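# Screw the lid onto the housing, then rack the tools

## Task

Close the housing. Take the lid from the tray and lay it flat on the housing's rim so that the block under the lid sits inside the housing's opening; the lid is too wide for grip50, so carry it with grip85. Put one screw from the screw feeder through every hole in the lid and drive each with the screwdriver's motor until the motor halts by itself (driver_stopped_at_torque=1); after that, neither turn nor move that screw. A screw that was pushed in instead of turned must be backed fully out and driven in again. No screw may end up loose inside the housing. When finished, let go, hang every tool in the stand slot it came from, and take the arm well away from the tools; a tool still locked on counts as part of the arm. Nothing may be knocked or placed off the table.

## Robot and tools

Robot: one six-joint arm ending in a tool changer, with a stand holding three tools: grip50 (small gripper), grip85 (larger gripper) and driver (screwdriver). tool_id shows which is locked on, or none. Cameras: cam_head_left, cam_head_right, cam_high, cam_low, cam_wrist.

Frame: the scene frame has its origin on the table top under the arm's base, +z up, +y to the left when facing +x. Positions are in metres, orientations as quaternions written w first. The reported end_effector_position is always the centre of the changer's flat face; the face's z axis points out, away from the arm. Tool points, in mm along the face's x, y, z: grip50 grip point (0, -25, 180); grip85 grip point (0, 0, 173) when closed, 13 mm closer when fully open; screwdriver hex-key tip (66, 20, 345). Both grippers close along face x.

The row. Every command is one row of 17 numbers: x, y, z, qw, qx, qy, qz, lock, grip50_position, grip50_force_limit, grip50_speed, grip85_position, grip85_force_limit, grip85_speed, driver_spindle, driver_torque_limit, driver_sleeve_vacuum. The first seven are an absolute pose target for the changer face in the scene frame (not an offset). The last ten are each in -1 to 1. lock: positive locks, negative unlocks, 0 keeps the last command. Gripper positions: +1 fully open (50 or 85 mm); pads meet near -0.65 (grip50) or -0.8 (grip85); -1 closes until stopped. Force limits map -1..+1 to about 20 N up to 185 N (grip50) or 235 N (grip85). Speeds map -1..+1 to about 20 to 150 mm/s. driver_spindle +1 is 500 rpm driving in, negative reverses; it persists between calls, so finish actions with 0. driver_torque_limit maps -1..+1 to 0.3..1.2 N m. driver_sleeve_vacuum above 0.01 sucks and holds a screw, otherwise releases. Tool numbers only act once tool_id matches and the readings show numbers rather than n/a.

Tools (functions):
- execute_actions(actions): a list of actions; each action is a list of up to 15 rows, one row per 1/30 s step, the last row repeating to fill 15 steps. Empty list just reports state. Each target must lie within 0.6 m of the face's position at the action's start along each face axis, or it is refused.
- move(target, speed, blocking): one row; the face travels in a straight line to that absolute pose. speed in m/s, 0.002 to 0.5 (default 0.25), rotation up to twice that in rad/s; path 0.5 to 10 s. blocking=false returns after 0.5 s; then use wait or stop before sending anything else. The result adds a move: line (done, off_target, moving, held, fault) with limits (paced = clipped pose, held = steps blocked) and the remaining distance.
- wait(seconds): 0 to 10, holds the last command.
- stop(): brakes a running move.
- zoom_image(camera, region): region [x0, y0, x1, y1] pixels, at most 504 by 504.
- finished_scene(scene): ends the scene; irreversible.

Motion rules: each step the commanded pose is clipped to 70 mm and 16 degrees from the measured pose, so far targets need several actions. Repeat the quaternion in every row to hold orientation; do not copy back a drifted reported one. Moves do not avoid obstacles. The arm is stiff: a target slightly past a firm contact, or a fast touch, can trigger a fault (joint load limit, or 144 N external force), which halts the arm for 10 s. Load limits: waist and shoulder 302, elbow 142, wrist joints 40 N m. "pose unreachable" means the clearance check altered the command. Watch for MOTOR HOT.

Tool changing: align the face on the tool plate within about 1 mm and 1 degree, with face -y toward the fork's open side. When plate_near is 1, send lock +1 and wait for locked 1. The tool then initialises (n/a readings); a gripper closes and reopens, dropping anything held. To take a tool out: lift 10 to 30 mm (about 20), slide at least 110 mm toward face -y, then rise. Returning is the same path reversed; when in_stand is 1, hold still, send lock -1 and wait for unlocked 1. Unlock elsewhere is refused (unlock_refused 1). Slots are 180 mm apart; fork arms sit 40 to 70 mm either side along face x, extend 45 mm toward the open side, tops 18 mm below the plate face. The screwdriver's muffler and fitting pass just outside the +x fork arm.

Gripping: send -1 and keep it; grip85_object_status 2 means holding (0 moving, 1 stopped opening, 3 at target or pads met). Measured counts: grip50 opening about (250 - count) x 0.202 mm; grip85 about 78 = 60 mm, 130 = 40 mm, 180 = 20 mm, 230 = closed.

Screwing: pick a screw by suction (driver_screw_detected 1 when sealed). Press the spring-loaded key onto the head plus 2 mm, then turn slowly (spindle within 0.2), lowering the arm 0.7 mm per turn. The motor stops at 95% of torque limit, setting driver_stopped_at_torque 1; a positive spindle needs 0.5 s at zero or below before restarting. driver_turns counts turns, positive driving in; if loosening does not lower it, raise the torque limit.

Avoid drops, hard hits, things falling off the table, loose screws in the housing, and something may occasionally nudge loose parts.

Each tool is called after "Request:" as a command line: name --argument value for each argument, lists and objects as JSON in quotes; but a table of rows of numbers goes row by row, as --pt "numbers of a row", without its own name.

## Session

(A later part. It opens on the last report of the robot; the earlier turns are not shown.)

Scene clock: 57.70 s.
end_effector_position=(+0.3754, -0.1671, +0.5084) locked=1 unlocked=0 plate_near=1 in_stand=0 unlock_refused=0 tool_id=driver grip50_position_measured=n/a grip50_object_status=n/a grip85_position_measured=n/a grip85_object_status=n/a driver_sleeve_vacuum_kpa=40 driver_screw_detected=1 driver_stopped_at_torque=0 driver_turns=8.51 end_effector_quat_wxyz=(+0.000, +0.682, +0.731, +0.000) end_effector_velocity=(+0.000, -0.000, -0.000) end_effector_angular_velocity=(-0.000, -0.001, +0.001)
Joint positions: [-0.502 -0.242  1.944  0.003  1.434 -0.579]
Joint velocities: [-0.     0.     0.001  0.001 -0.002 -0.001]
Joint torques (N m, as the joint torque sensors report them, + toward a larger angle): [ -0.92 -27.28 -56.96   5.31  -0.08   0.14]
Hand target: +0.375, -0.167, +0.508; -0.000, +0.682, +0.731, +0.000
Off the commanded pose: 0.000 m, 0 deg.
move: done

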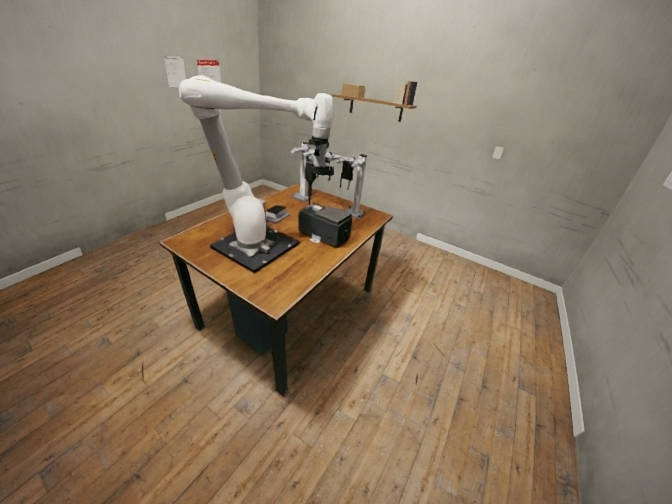

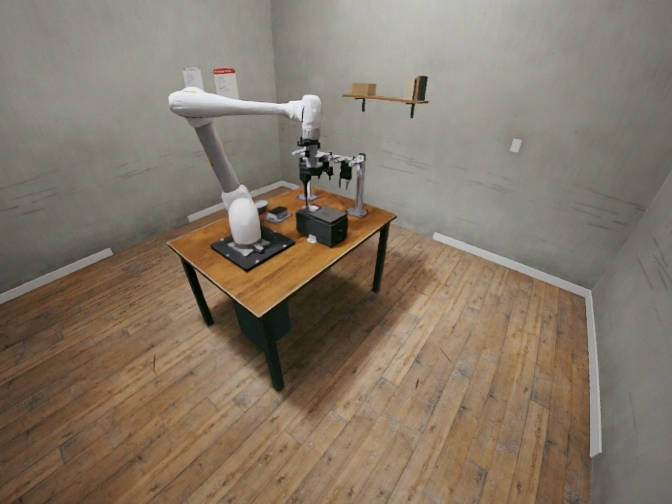

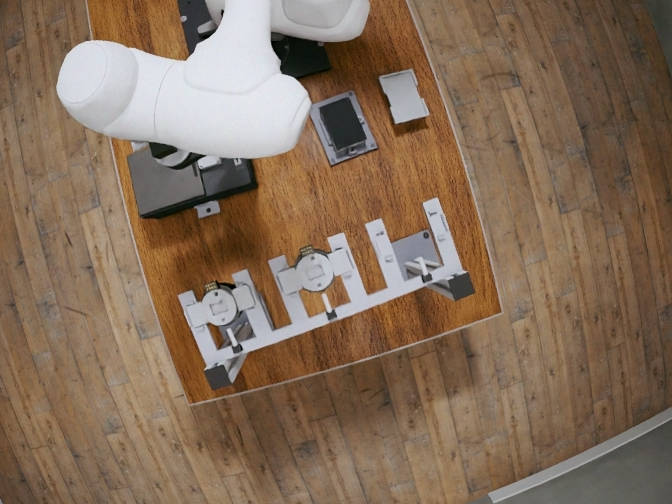

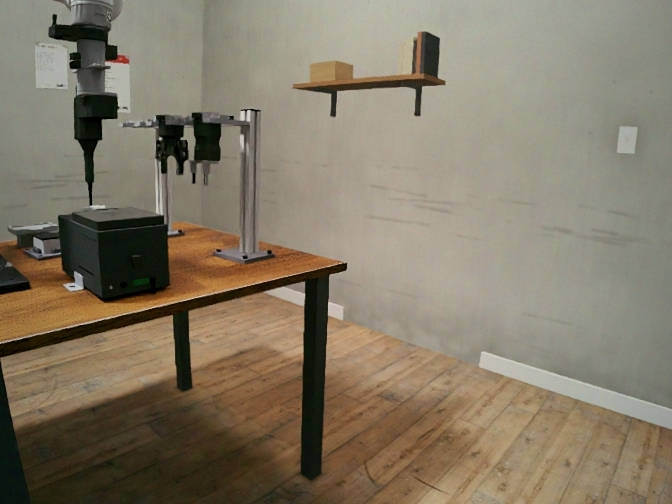

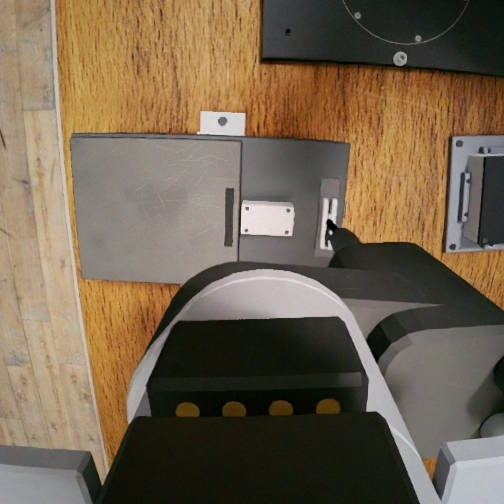

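Request:
move --target '[0.3754,-0.1671,0.545,0,0.682,0.7314,0,0,1,0,0,1,0,0,0,0.3,1]' --speed 0.09

Request:
move --target '[0.3042,0.1318,0.425,0,0.682,0.7314,0,0,1,0,0,1,0,0,0,0.3,1]' --speed 0.25

Request:
zoom_image --camera "cam_wrist" --region '[300, 195, 350, 245]'

Scene clock: 58.73 s.
end_effector_position=(+0.3754, -0.1671, +0.5449) locked=1 unlocked=0 plate_near=1 in_stand=0 unlock_refused=0 tool_id=driver grip50_position_measured=n/a grip50_object_status=n/a grip85_position_measured=n/a grip85_object_status=n/a driver_sleeve_vacuum_kpa=39 driver_screw_detected=1 driver_stopped_at_torque=0 driver_turns=8.84 end_effector_quat_wxyz=(-0.000, +0.682, +0.731, +0.000) end_effector_velocity=(-0.000, -0.000, +0.001) end_effector_angular_velocity=(-0.000, -0.001, -0.001)
Joint positions: [-0.503 -0.249  1.883  0.003  1.501 -0.579]
Joint velocities: [-0.001 -0.    -0.001  0.001  0.     0.   ]
Joint torques (N m, as the joint torque sensors report them, + toward a larger angle): [ -0.92 -28.57 -61.12   5.11  -0.24   0.02]
Hand target: +0.375, -0.167, +0.545; +0.000, +0.682, +0.731, -0.000
Off the commanded pose: 0.000 m, 0 deg.
move: done

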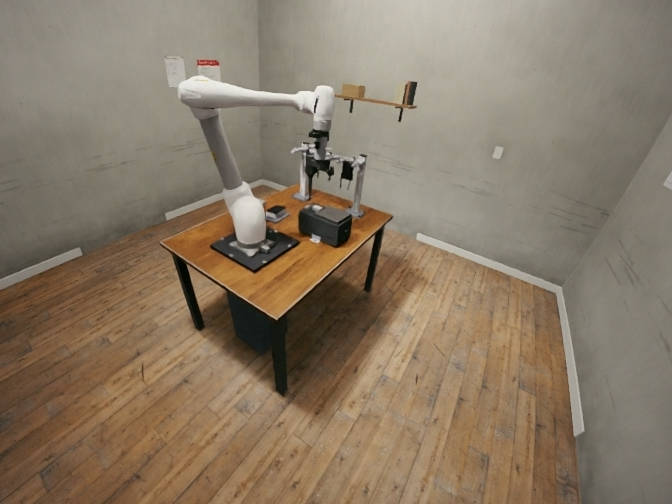

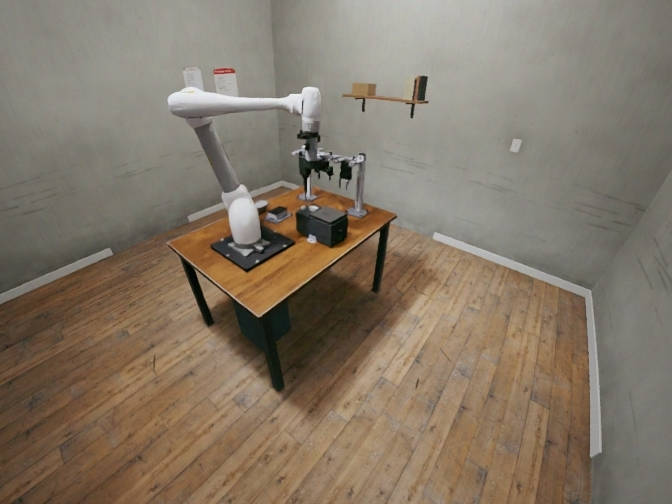

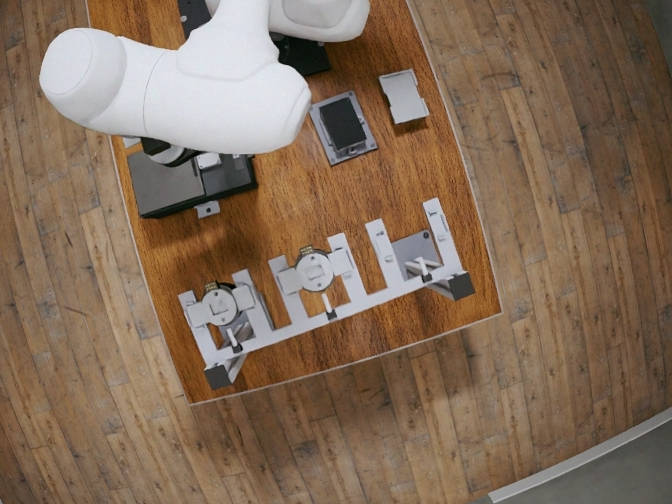

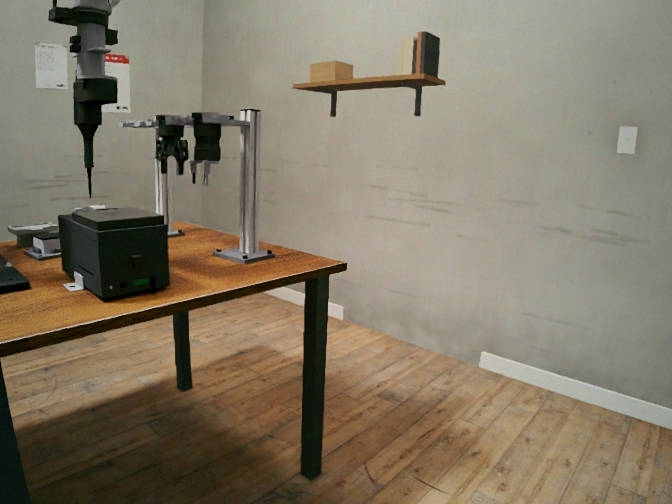

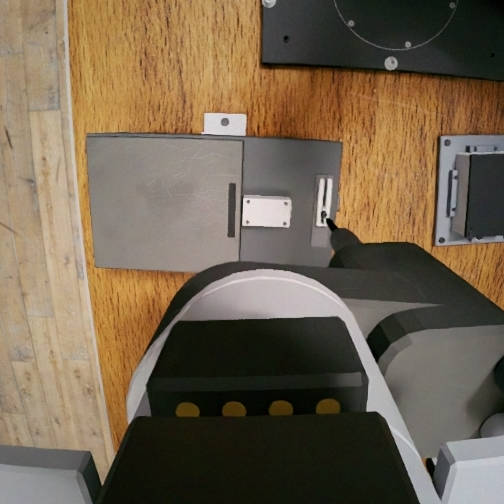

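Scene clock: 60.53 s.
end_effector_position=(+0.3040, +0.1316, +0.4247) locked=1 unlocked=0 plate_near=1 in_stand=0 unlock_refused=0 tool_id=driver grip50_position_measured=n/a grip50_object_status=n/a grip85_position_measured=n/a grip85_object_status=n/a driver_sleeve_vacuum_kpa=39 driver_screw_detected=1 driver_stopped_at_torque=0 driver_turns=8.84 end_effector_quat_wxyz=(-0.000, +0.682, +0.731, +0.000) end_effector_velocity=(+0.001, +0.001, +0.002) end_effector_angular_velocity=(+0.000, -0.003, +0.000)
Joint positions: [ 0.313 -0.356  2.174 -0.001  1.318  0.238]
Joint velocities: [ 0.002  0.    -0.003 -0.001 -0.     0.002]
Joint torques (N m, as the joint torque sensors report them, + toward a larger angle): [ -2.88 -13.97 -59.63   5.03  -0.74  -0.22]
Hand target: +0.304, +0.132, +0.425; -0.000, +0.682, +0.731, +0.000
Off the commanded pose: 0.000 m, 0 deg.
move: done

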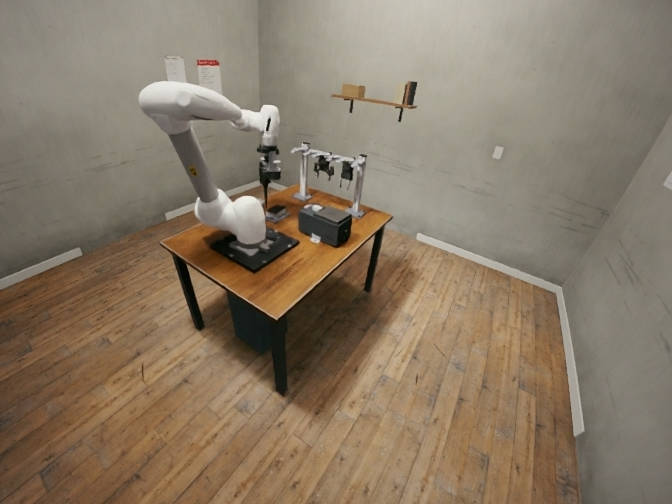

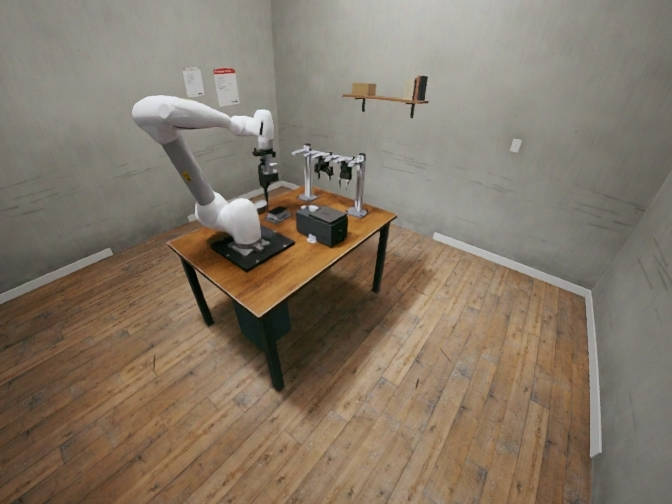

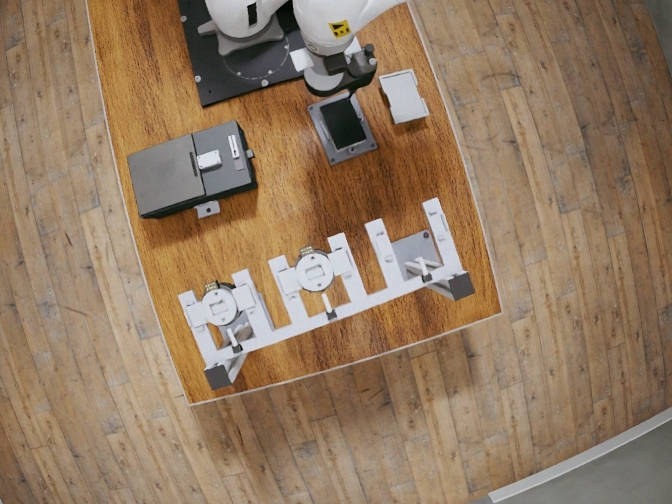

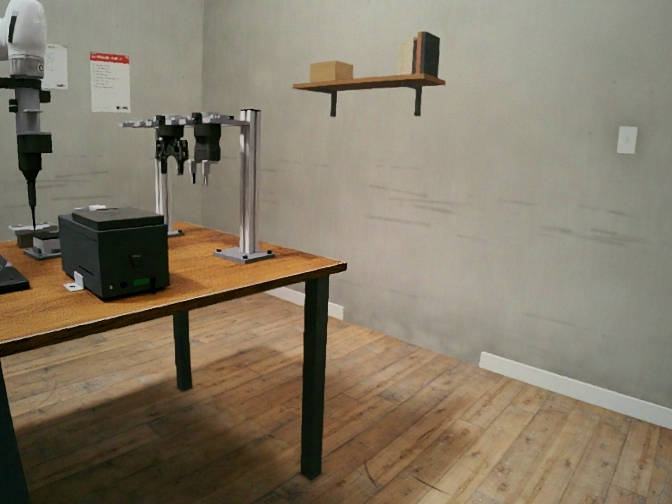

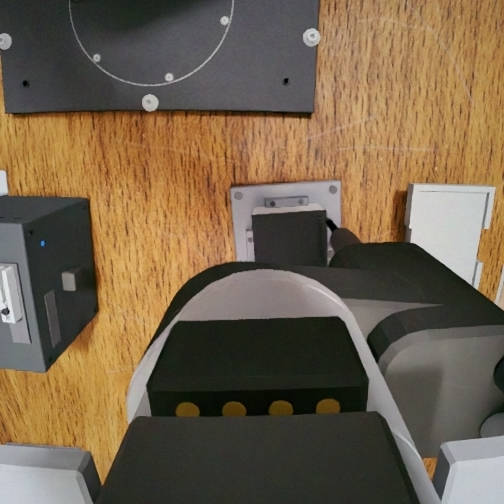

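Region (300, 195, 350, 245) of cam_wrist's 504x504 image, scaled by 10.080, with more detail than that image has.

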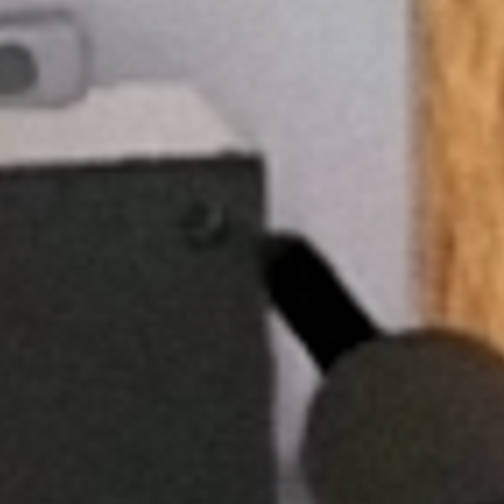

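Request:
wait --seconds 0.3

Request:
zoom_image --camera "cam_wrist" --region '[300, 195, 350, 245]'

Scene clock: 60.87 s.
end_effector_position=(+0.3042, +0.1317, +0.4249) locked=1 unlocked=0 plate_near=1 in_stand=0 unlock_refused=0 tool_id=driver grip50_position_measured=n/a grip50_object_status=n/a grip85_position_measured=n/a grip85_object_status=n/a driver_sleeve_vacuum_kpa=39 driver_screw_detected=1 driver_stopped_at_torque=0 driver_turns=8.84 end_effector_quat_wxyz=(-0.000, +0.682, +0.731, +0.000) end_effector_velocity=(+0.000, -0.000, +0.000) end_effector_angular_velocity=(+0.000, +0.000, -0.001)
Joint positions: [ 0.313 -0.356  2.173 -0.001  1.318  0.238]
Joint velocities: [-0.    -0.    -0.     0.     0.     0.001]
Joint torques (N m, as the joint torque sensors report them, + toward a larger angle): [ -1.13 -13.96 -60.64   4.79  -0.7    0.18]
Hand target: +0.304, +0.132, +0.425; -0.000, +0.682, +0.731, +0.000
Off the commanded pose: 0.000 m, 0 deg.
wait: 0.30 s; at rest by 0.13 s

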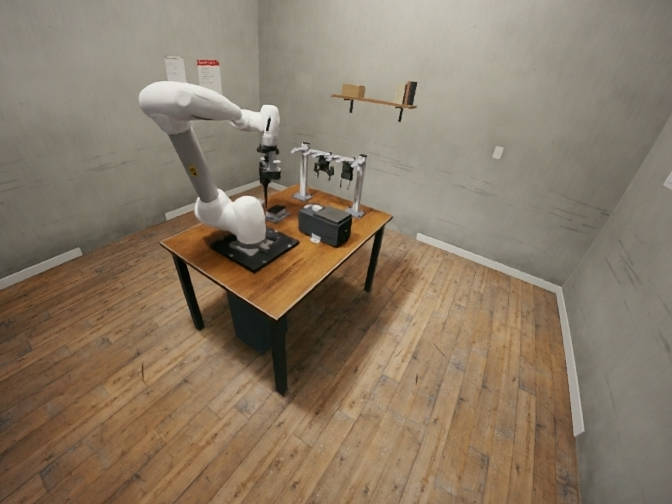

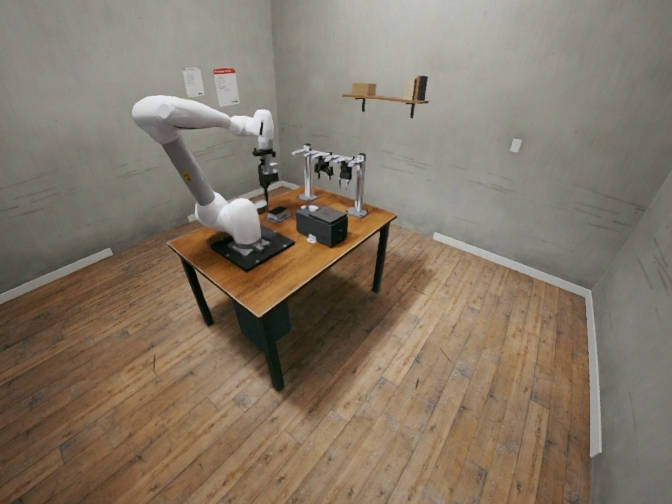

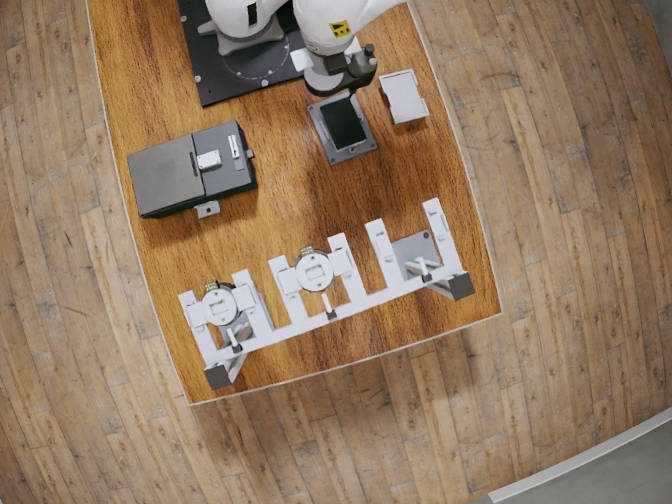

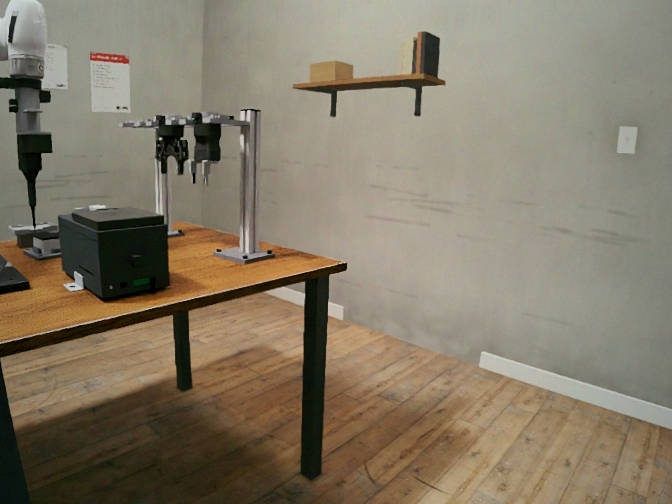

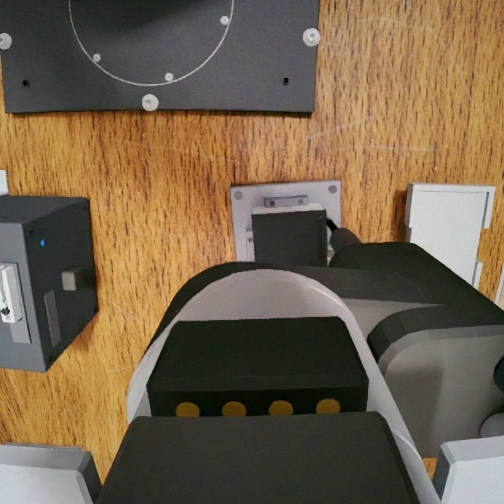

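Region (300, 195, 350, 245) of cam_wrist's 504x504 image, scaled by 10.080, with more detail than that image has.

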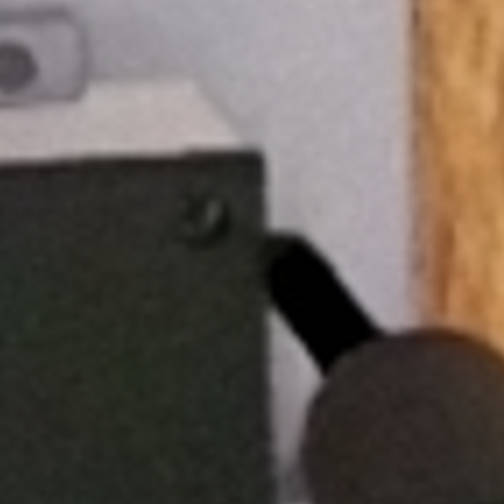

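Request:
move --target '[0.3039,0.1261,0.418,0,0.682,0.7314,0,0,1,0,0,1,0,0,0,0.3,1]' --speed 0.04

Request:
move --target '[0.3039,0.1261,0.4125,0,0.682,0.7314,0,0,1,0,0,1,0,0,0,0.3,1]' --speed 0.012

Scene clock: 61.80 s.
end_effector_position=(+0.3040, +0.1261, +0.4180) locked=1 unlocked=0 plate_near=1 in_stand=0 unlock_refused=0 tool_id=driver grip50_position_measured=n/a grip50_object_status=n/a grip85_position_measured=n/a grip85_object_status=n/a driver_sleeve_vacuum_kpa=39 driver_screw_detected=1 driver_stopped_at_torque=0 driver_turns=8.84 end_effector_quat_wxyz=(-0.000, +0.682, +0.731, -0.000) end_effector_velocity=(-0.000, -0.000, -0.000) end_effector_angular_velocity=(-0.001, +0.001, +0.000)
Joint positions: [ 0.297 -0.357  2.187 -0.002  1.306  0.222]
Joint velocities: [-0.001 -0.     0.001 -0.     0.001 -0.001]
Joint torques (N m, as the joint torque sensors report them, + toward a larger angle): [ -2.37 -15.11 -59.74   4.97  -0.47  -0.29]
Hand target: +0.304, +0.126, +0.418; +0.000, +0.682, +0.731, -0.000
Off the commanded pose: 0.000 m, 0 deg.
move: done

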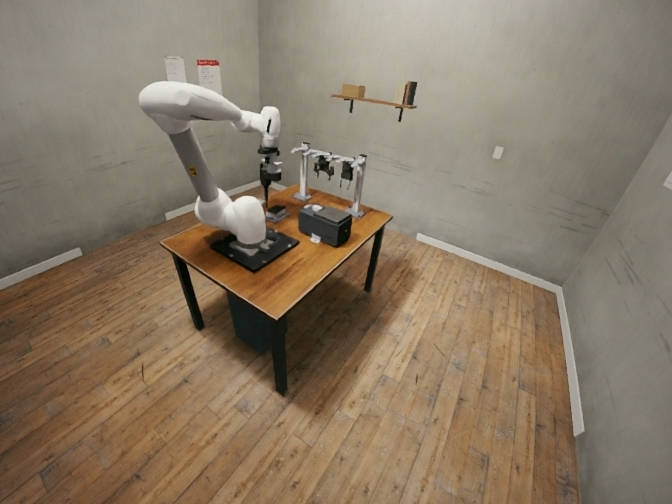

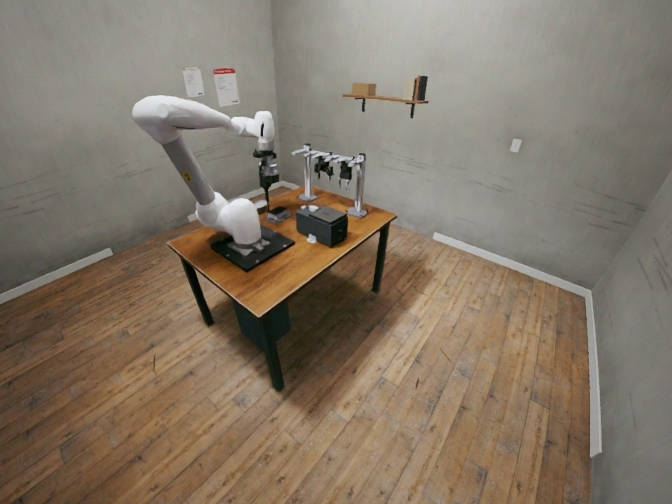

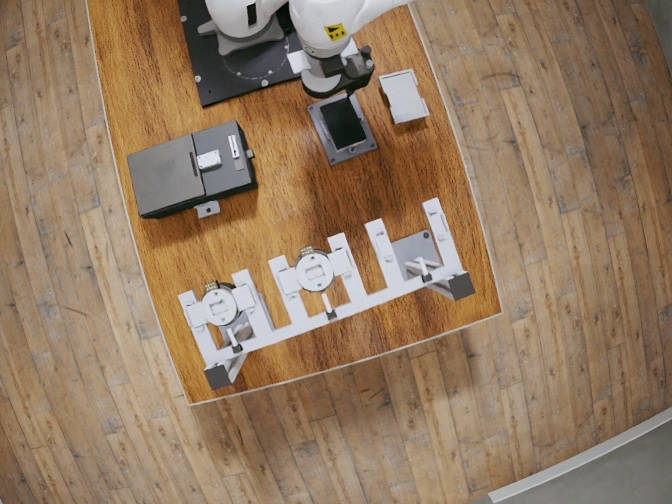

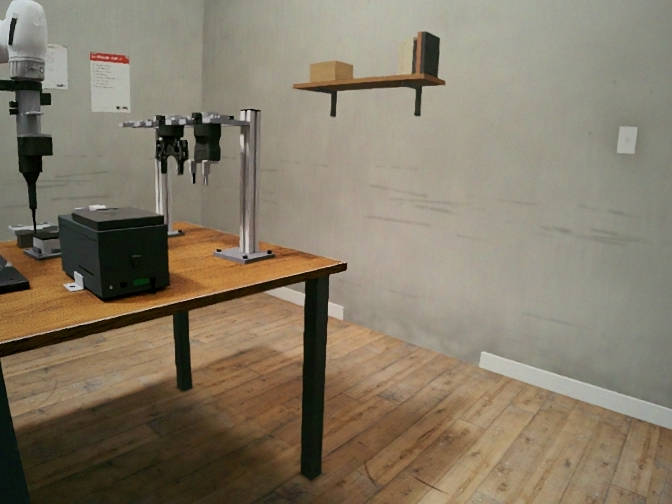

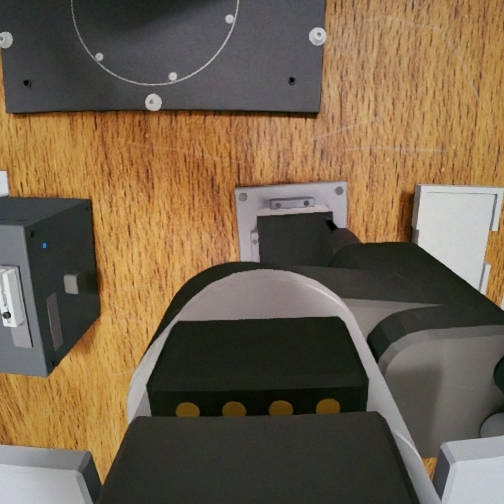

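Scene clock: 62.50 s.
end_effector_position=(+0.3039, +0.1261, +0.4125) locked=1 unlocked=0 plate_near=1 in_stand=0 unlock_refused=0 tool_id=driver grip50_position_measured=n/a grip50_object_status=n/a grip85_position_measured=n/a grip85_object_status=n/a driver_sleeve_vacuum_kpa=39 driver_screw_detected=1 driver_stopped_at_torque=0 driver_turns=8.84 end_effector_quat_wxyz=(+0.000, +0.682, +0.731, +0.000) end_effector_velocity=(+0.000, -0.000, -0.000) end_effector_angular_velocity=(-0.001, +0.001, -0.001)
Joint positions: [ 0.297 -0.354  2.195 -0.002  1.295  0.222]
Joint velocities: [-0.     0.001  0.    -0.    -0.     0.001]
Joint torques (N m, as the joint torque sensors report them, + toward a larger angle): [ -0.5  -14.84 -58.67   4.91  -0.69   0.08]
Hand target: +0.304, +0.126, +0.412; -0.000, +0.682, +0.731, +0.000
Off the commanded pose: 0.000 m, 0 deg.
move: done

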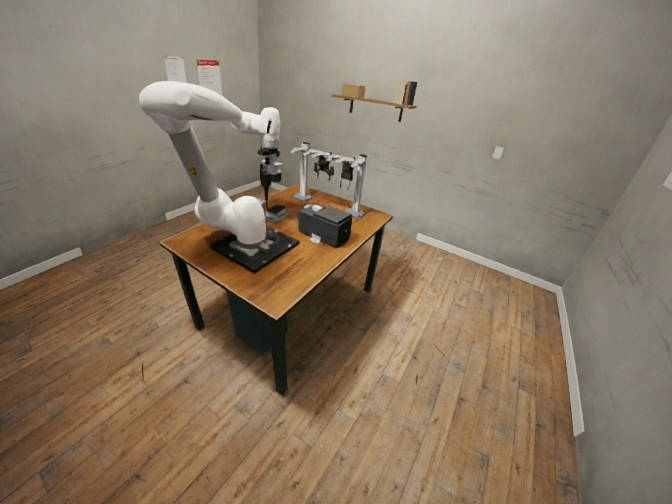

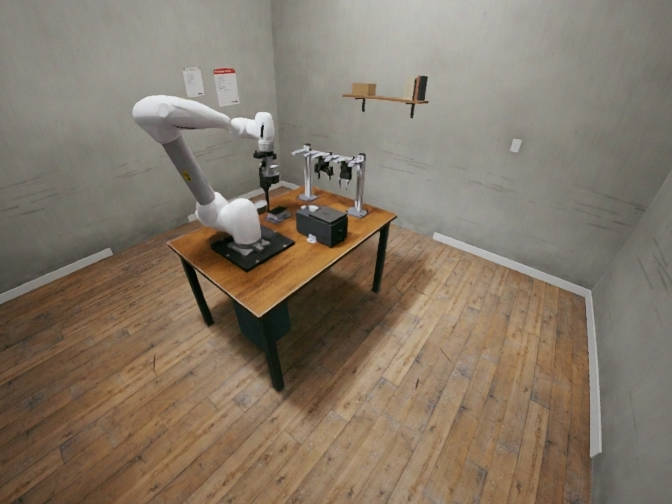

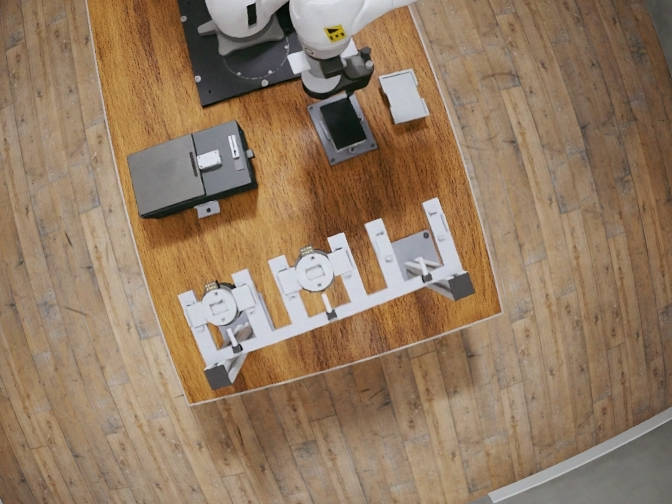

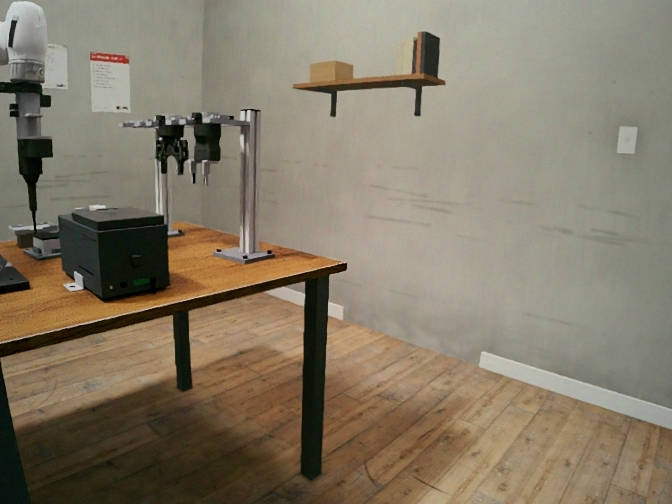

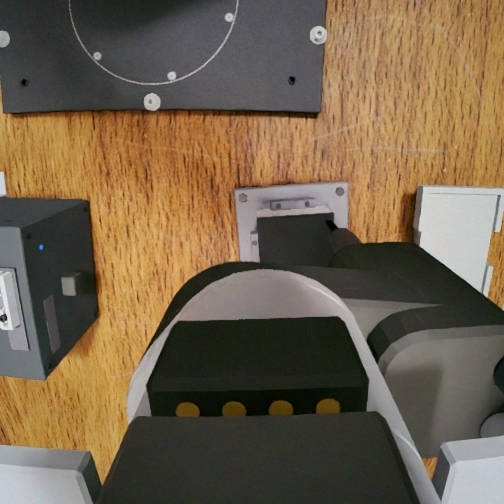

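Request:
move --target '[0.3039,0.1261,0.4082,0,0.682,0.7314,0,0,1,0,0,1,0,0,0,0.3,1]' --speed 0.01

Scene clock: 63.27 s.
end_effector_position=(+0.3039, +0.1261, +0.4082) locked=1 unlocked=0 plate_near=1 in_stand=0 unlock_refused=0 tool_id=driver grip50_position_measured=n/a grip50_object_status=n/a grip85_position_measured=n/a grip85_object_status=n/a driver_sleeve_vacuum_kpa=39 driver_screw_detected=1 driver_stopped_at_torque=0 driver_turns=8.84 end_effector_quat_wxyz=(+0.000, +0.682, +0.731, +0.000) end_effector_velocity=(-0.000, -0.000, -0.000) end_effector_angular_velocity=(-0.001, -0.001, +0.001)
Joint positions: [ 0.297 -0.352  2.202 -0.002  1.286  0.222]
Joint velocities: [ 0.    -0.     0.    -0.001 -0.001 -0.001]
Joint torques (N m, as the joint torque sensors report them, + toward a larger angle): [  0.08 -13.39 -56.46   4.93   0.02  -0.05]
Hand target: +0.304, +0.126, +0.408; -0.000, +0.682, +0.731, +0.000
Off the commanded pose: 0.000 m, 0 deg.
move: done

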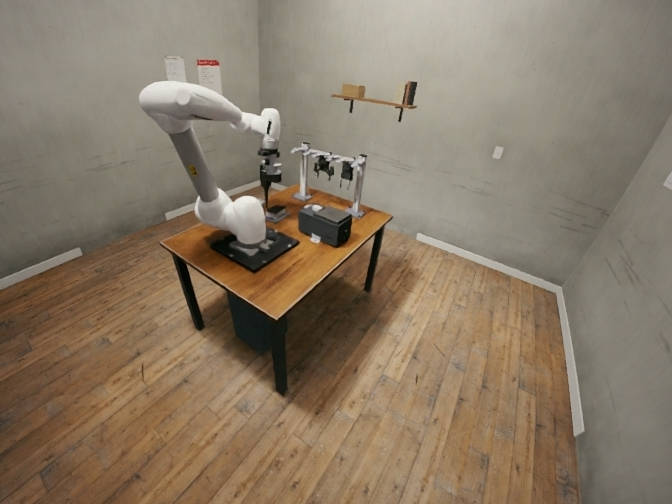

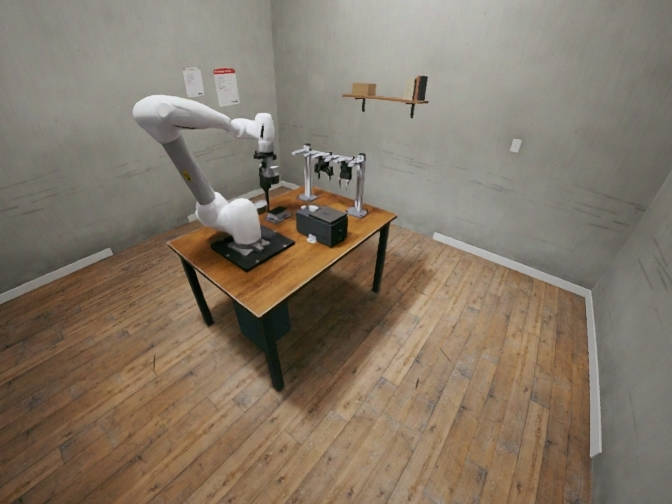

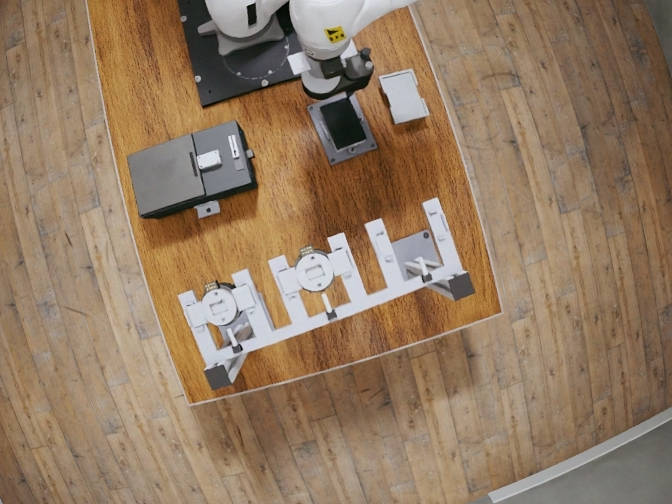

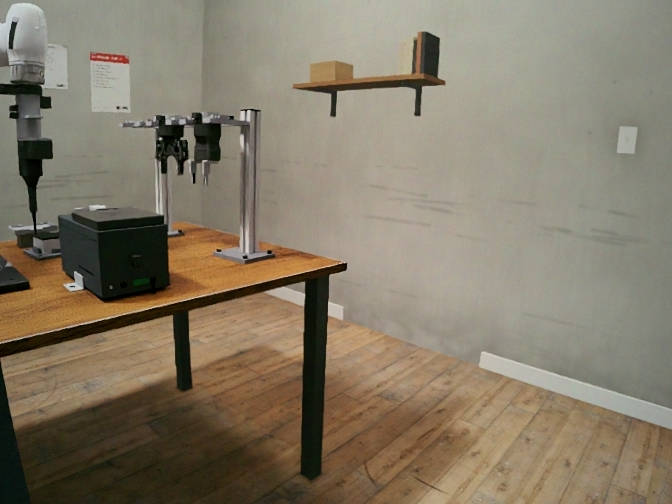

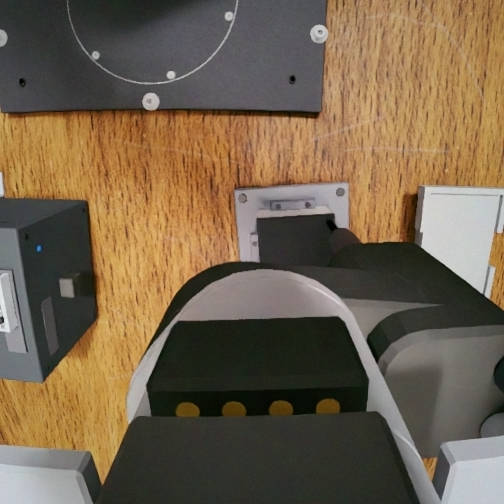

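Request:
execute_actions --actions '[[[0.3041,0.1260,0.4082,0,0.682,0.7314,0,0,1,0,0,1,0,0,0,0.3,1],[0.3041,0.1260,0.4082,0,0.682,0.7314,0,0,1,0,0,1,0,0,0,0.3,1],[0.3041,0.1260,0.4080,0,0.682,0.7314,0,0,1,0,0,1,0,0,0,0.3,1],[0.3041,0.1260,0.4078,0,0.682,0.7314,0,0,1,0,0,1,0,0,0,0.3,1],[0.3041,0.1260,0.4076,0,0.682,0.7314,0,0,1,0,0,1,0,0,0.3,0.3,1]]]'

Request:
move --target '[0.3041,0.1260,0.4026,0,0.682,0.7314,0,0,1,0,0,1,0,0,0.6,0.3,1]' --speed 0.004

Scene clock: 114.37 s.
end_effector_position=(+0.3041, +0.1260, +0.4076) locked=1 unlocked=0 plate_near=1 in_stand=0 unlock_refused=0 tool_id=driver grip50_position_measured=n/a grip50_object_status=n/a grip85_position_measured=n/a grip85_object_status=n/a driver_sleeve_vacuum_kpa=39 driver_screw_detected=1 driver_stopped_at_torque=0 driver_turns=9.61 end_effector_quat_wxyz=(-0.000, +0.682, +0.731, +0.000) end_effector_velocity=(+0.000, +0.000, -0.000) end_effector_angular_velocity=(-0.000, -0.001, +0.002)
Joint positions: [ 0.297 -0.351  2.202 -0.002  1.284  0.221]
Joint velocities: [ 0.     0.    -0.    -0.001 -0.001 -0.002]
Joint torques (N m, as the joint torque sensors report them, + toward a larger angle): [ -2.56 -13.16 -56.77   4.62  -0.23  -0.14]
Hand target: +0.304, +0.126, +0.408; +0.000, +0.682, +0.731, -0.000
Off the commanded pose: 0.000 m, 0 deg.
Step readings (end_effector_position):
0: (+0.3039, +0.1261, +0.4082)
1: (+0.3039, +0.1261, +0.4082)
2: (+0.3040, +0.1261, +0.4082)
4: (+0.3040, +0.1260, +0.4081)
8: (+0.3041, +0.1260, +0.4077)
15: end_effector_position above

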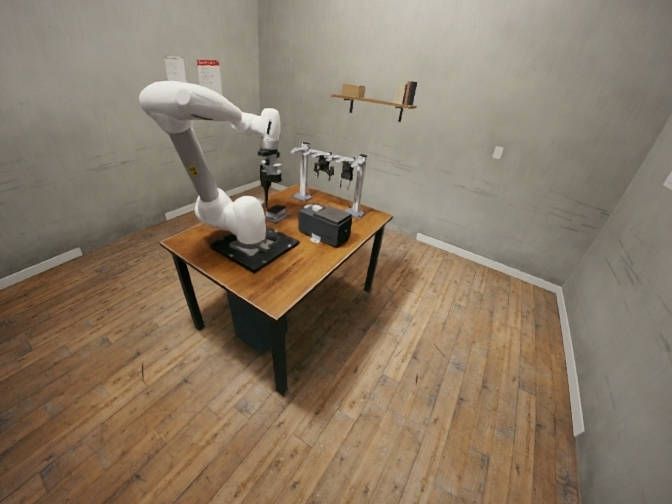

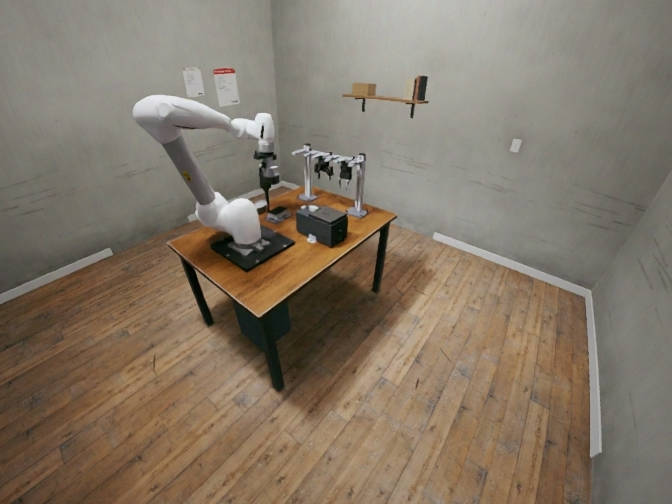

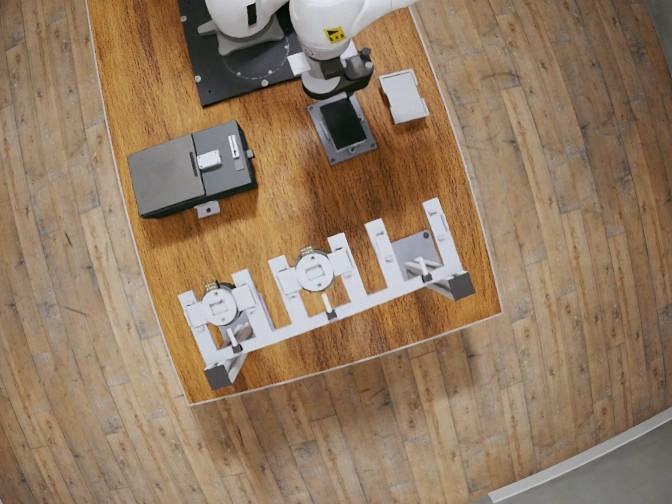

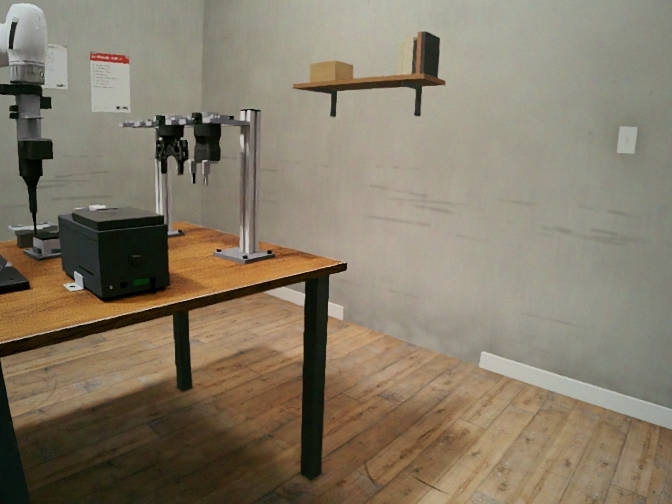

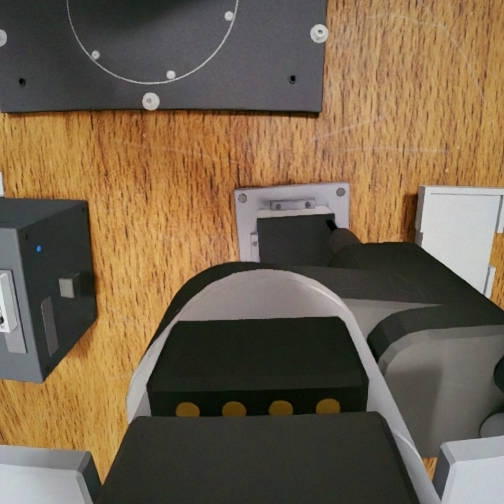

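Scene clock: 115.83 s.
end_effector_position=(+0.3041, +0.1260, +0.4026) locked=1 unlocked=0 plate_near=1 in_stand=0 unlock_refused=0 tool_id=driver grip50_position_measured=n/a grip50_object_status=n/a grip85_position_measured=n/a grip85_object_status=n/a driver_sleeve_vacuum_kpa=40 driver_screw_detected=1 driver_stopped_at_torque=1 driver_turns=14.87 end_effector_quat_wxyz=(-0.000, +0.682, +0.731, +0.000) end_effector_velocity=(-0.000, -0.000, -0.000) end_effector_angular_velocity=(+0.000, +0.001, -0.000)
Joint positions: [ 0.297 -0.348  2.21  -0.002  1.274  0.221]
Joint velocities: [-0.    -0.     0.     0.     0.001 -0.   ]
Joint torques (N m, as the joint torque sensors report them, + toward a larger angle): [ -0.42 -14.48 -55.69   4.55  -0.15   0.02]
Hand target: +0.304, +0.126, +0.403; -0.000, +0.682, +0.731, +0.000
Off the commanded pose: 0.000 m, 0 deg.
move: done

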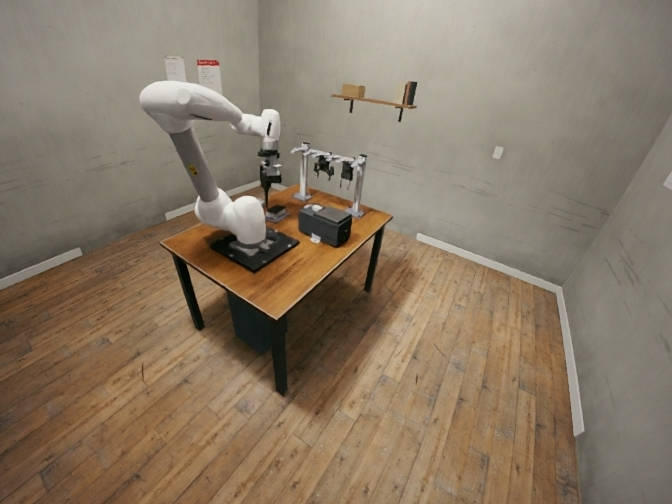

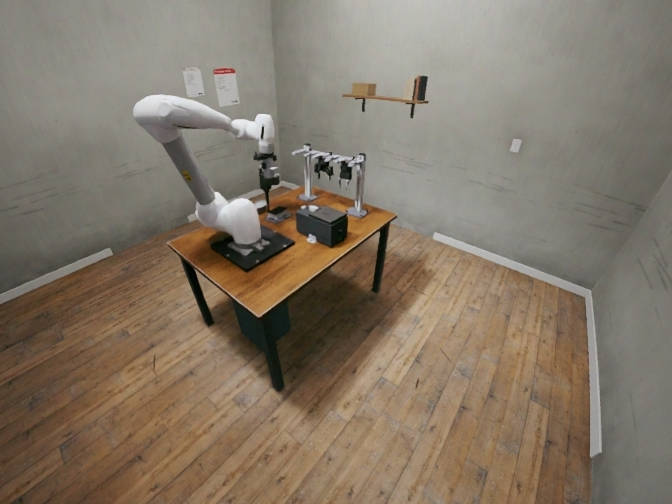

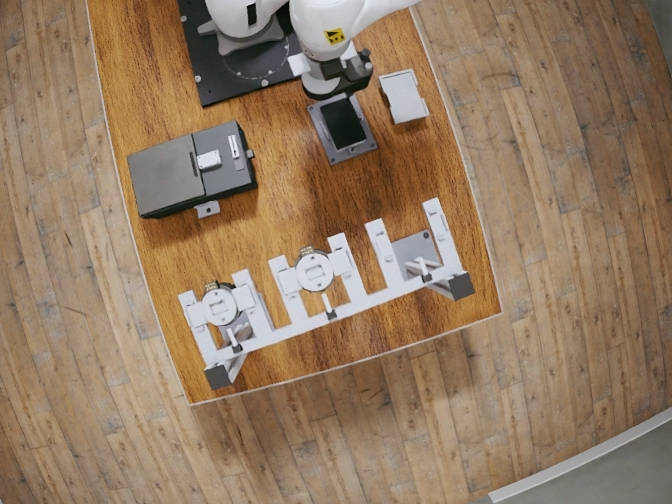

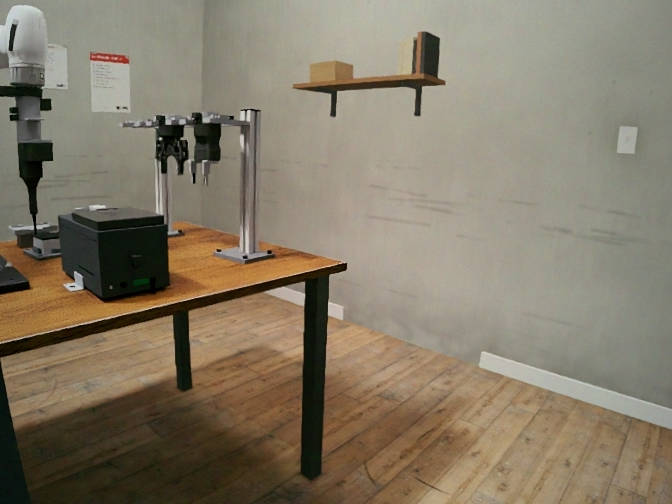

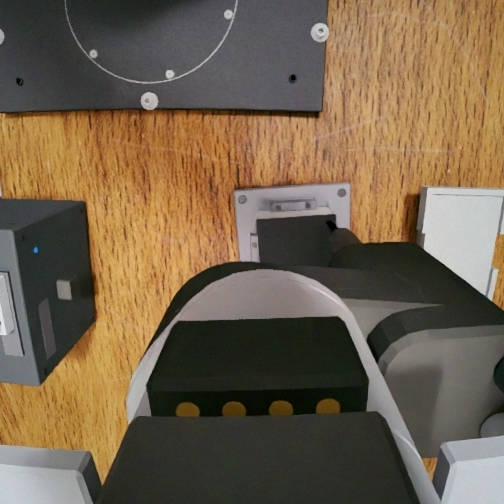

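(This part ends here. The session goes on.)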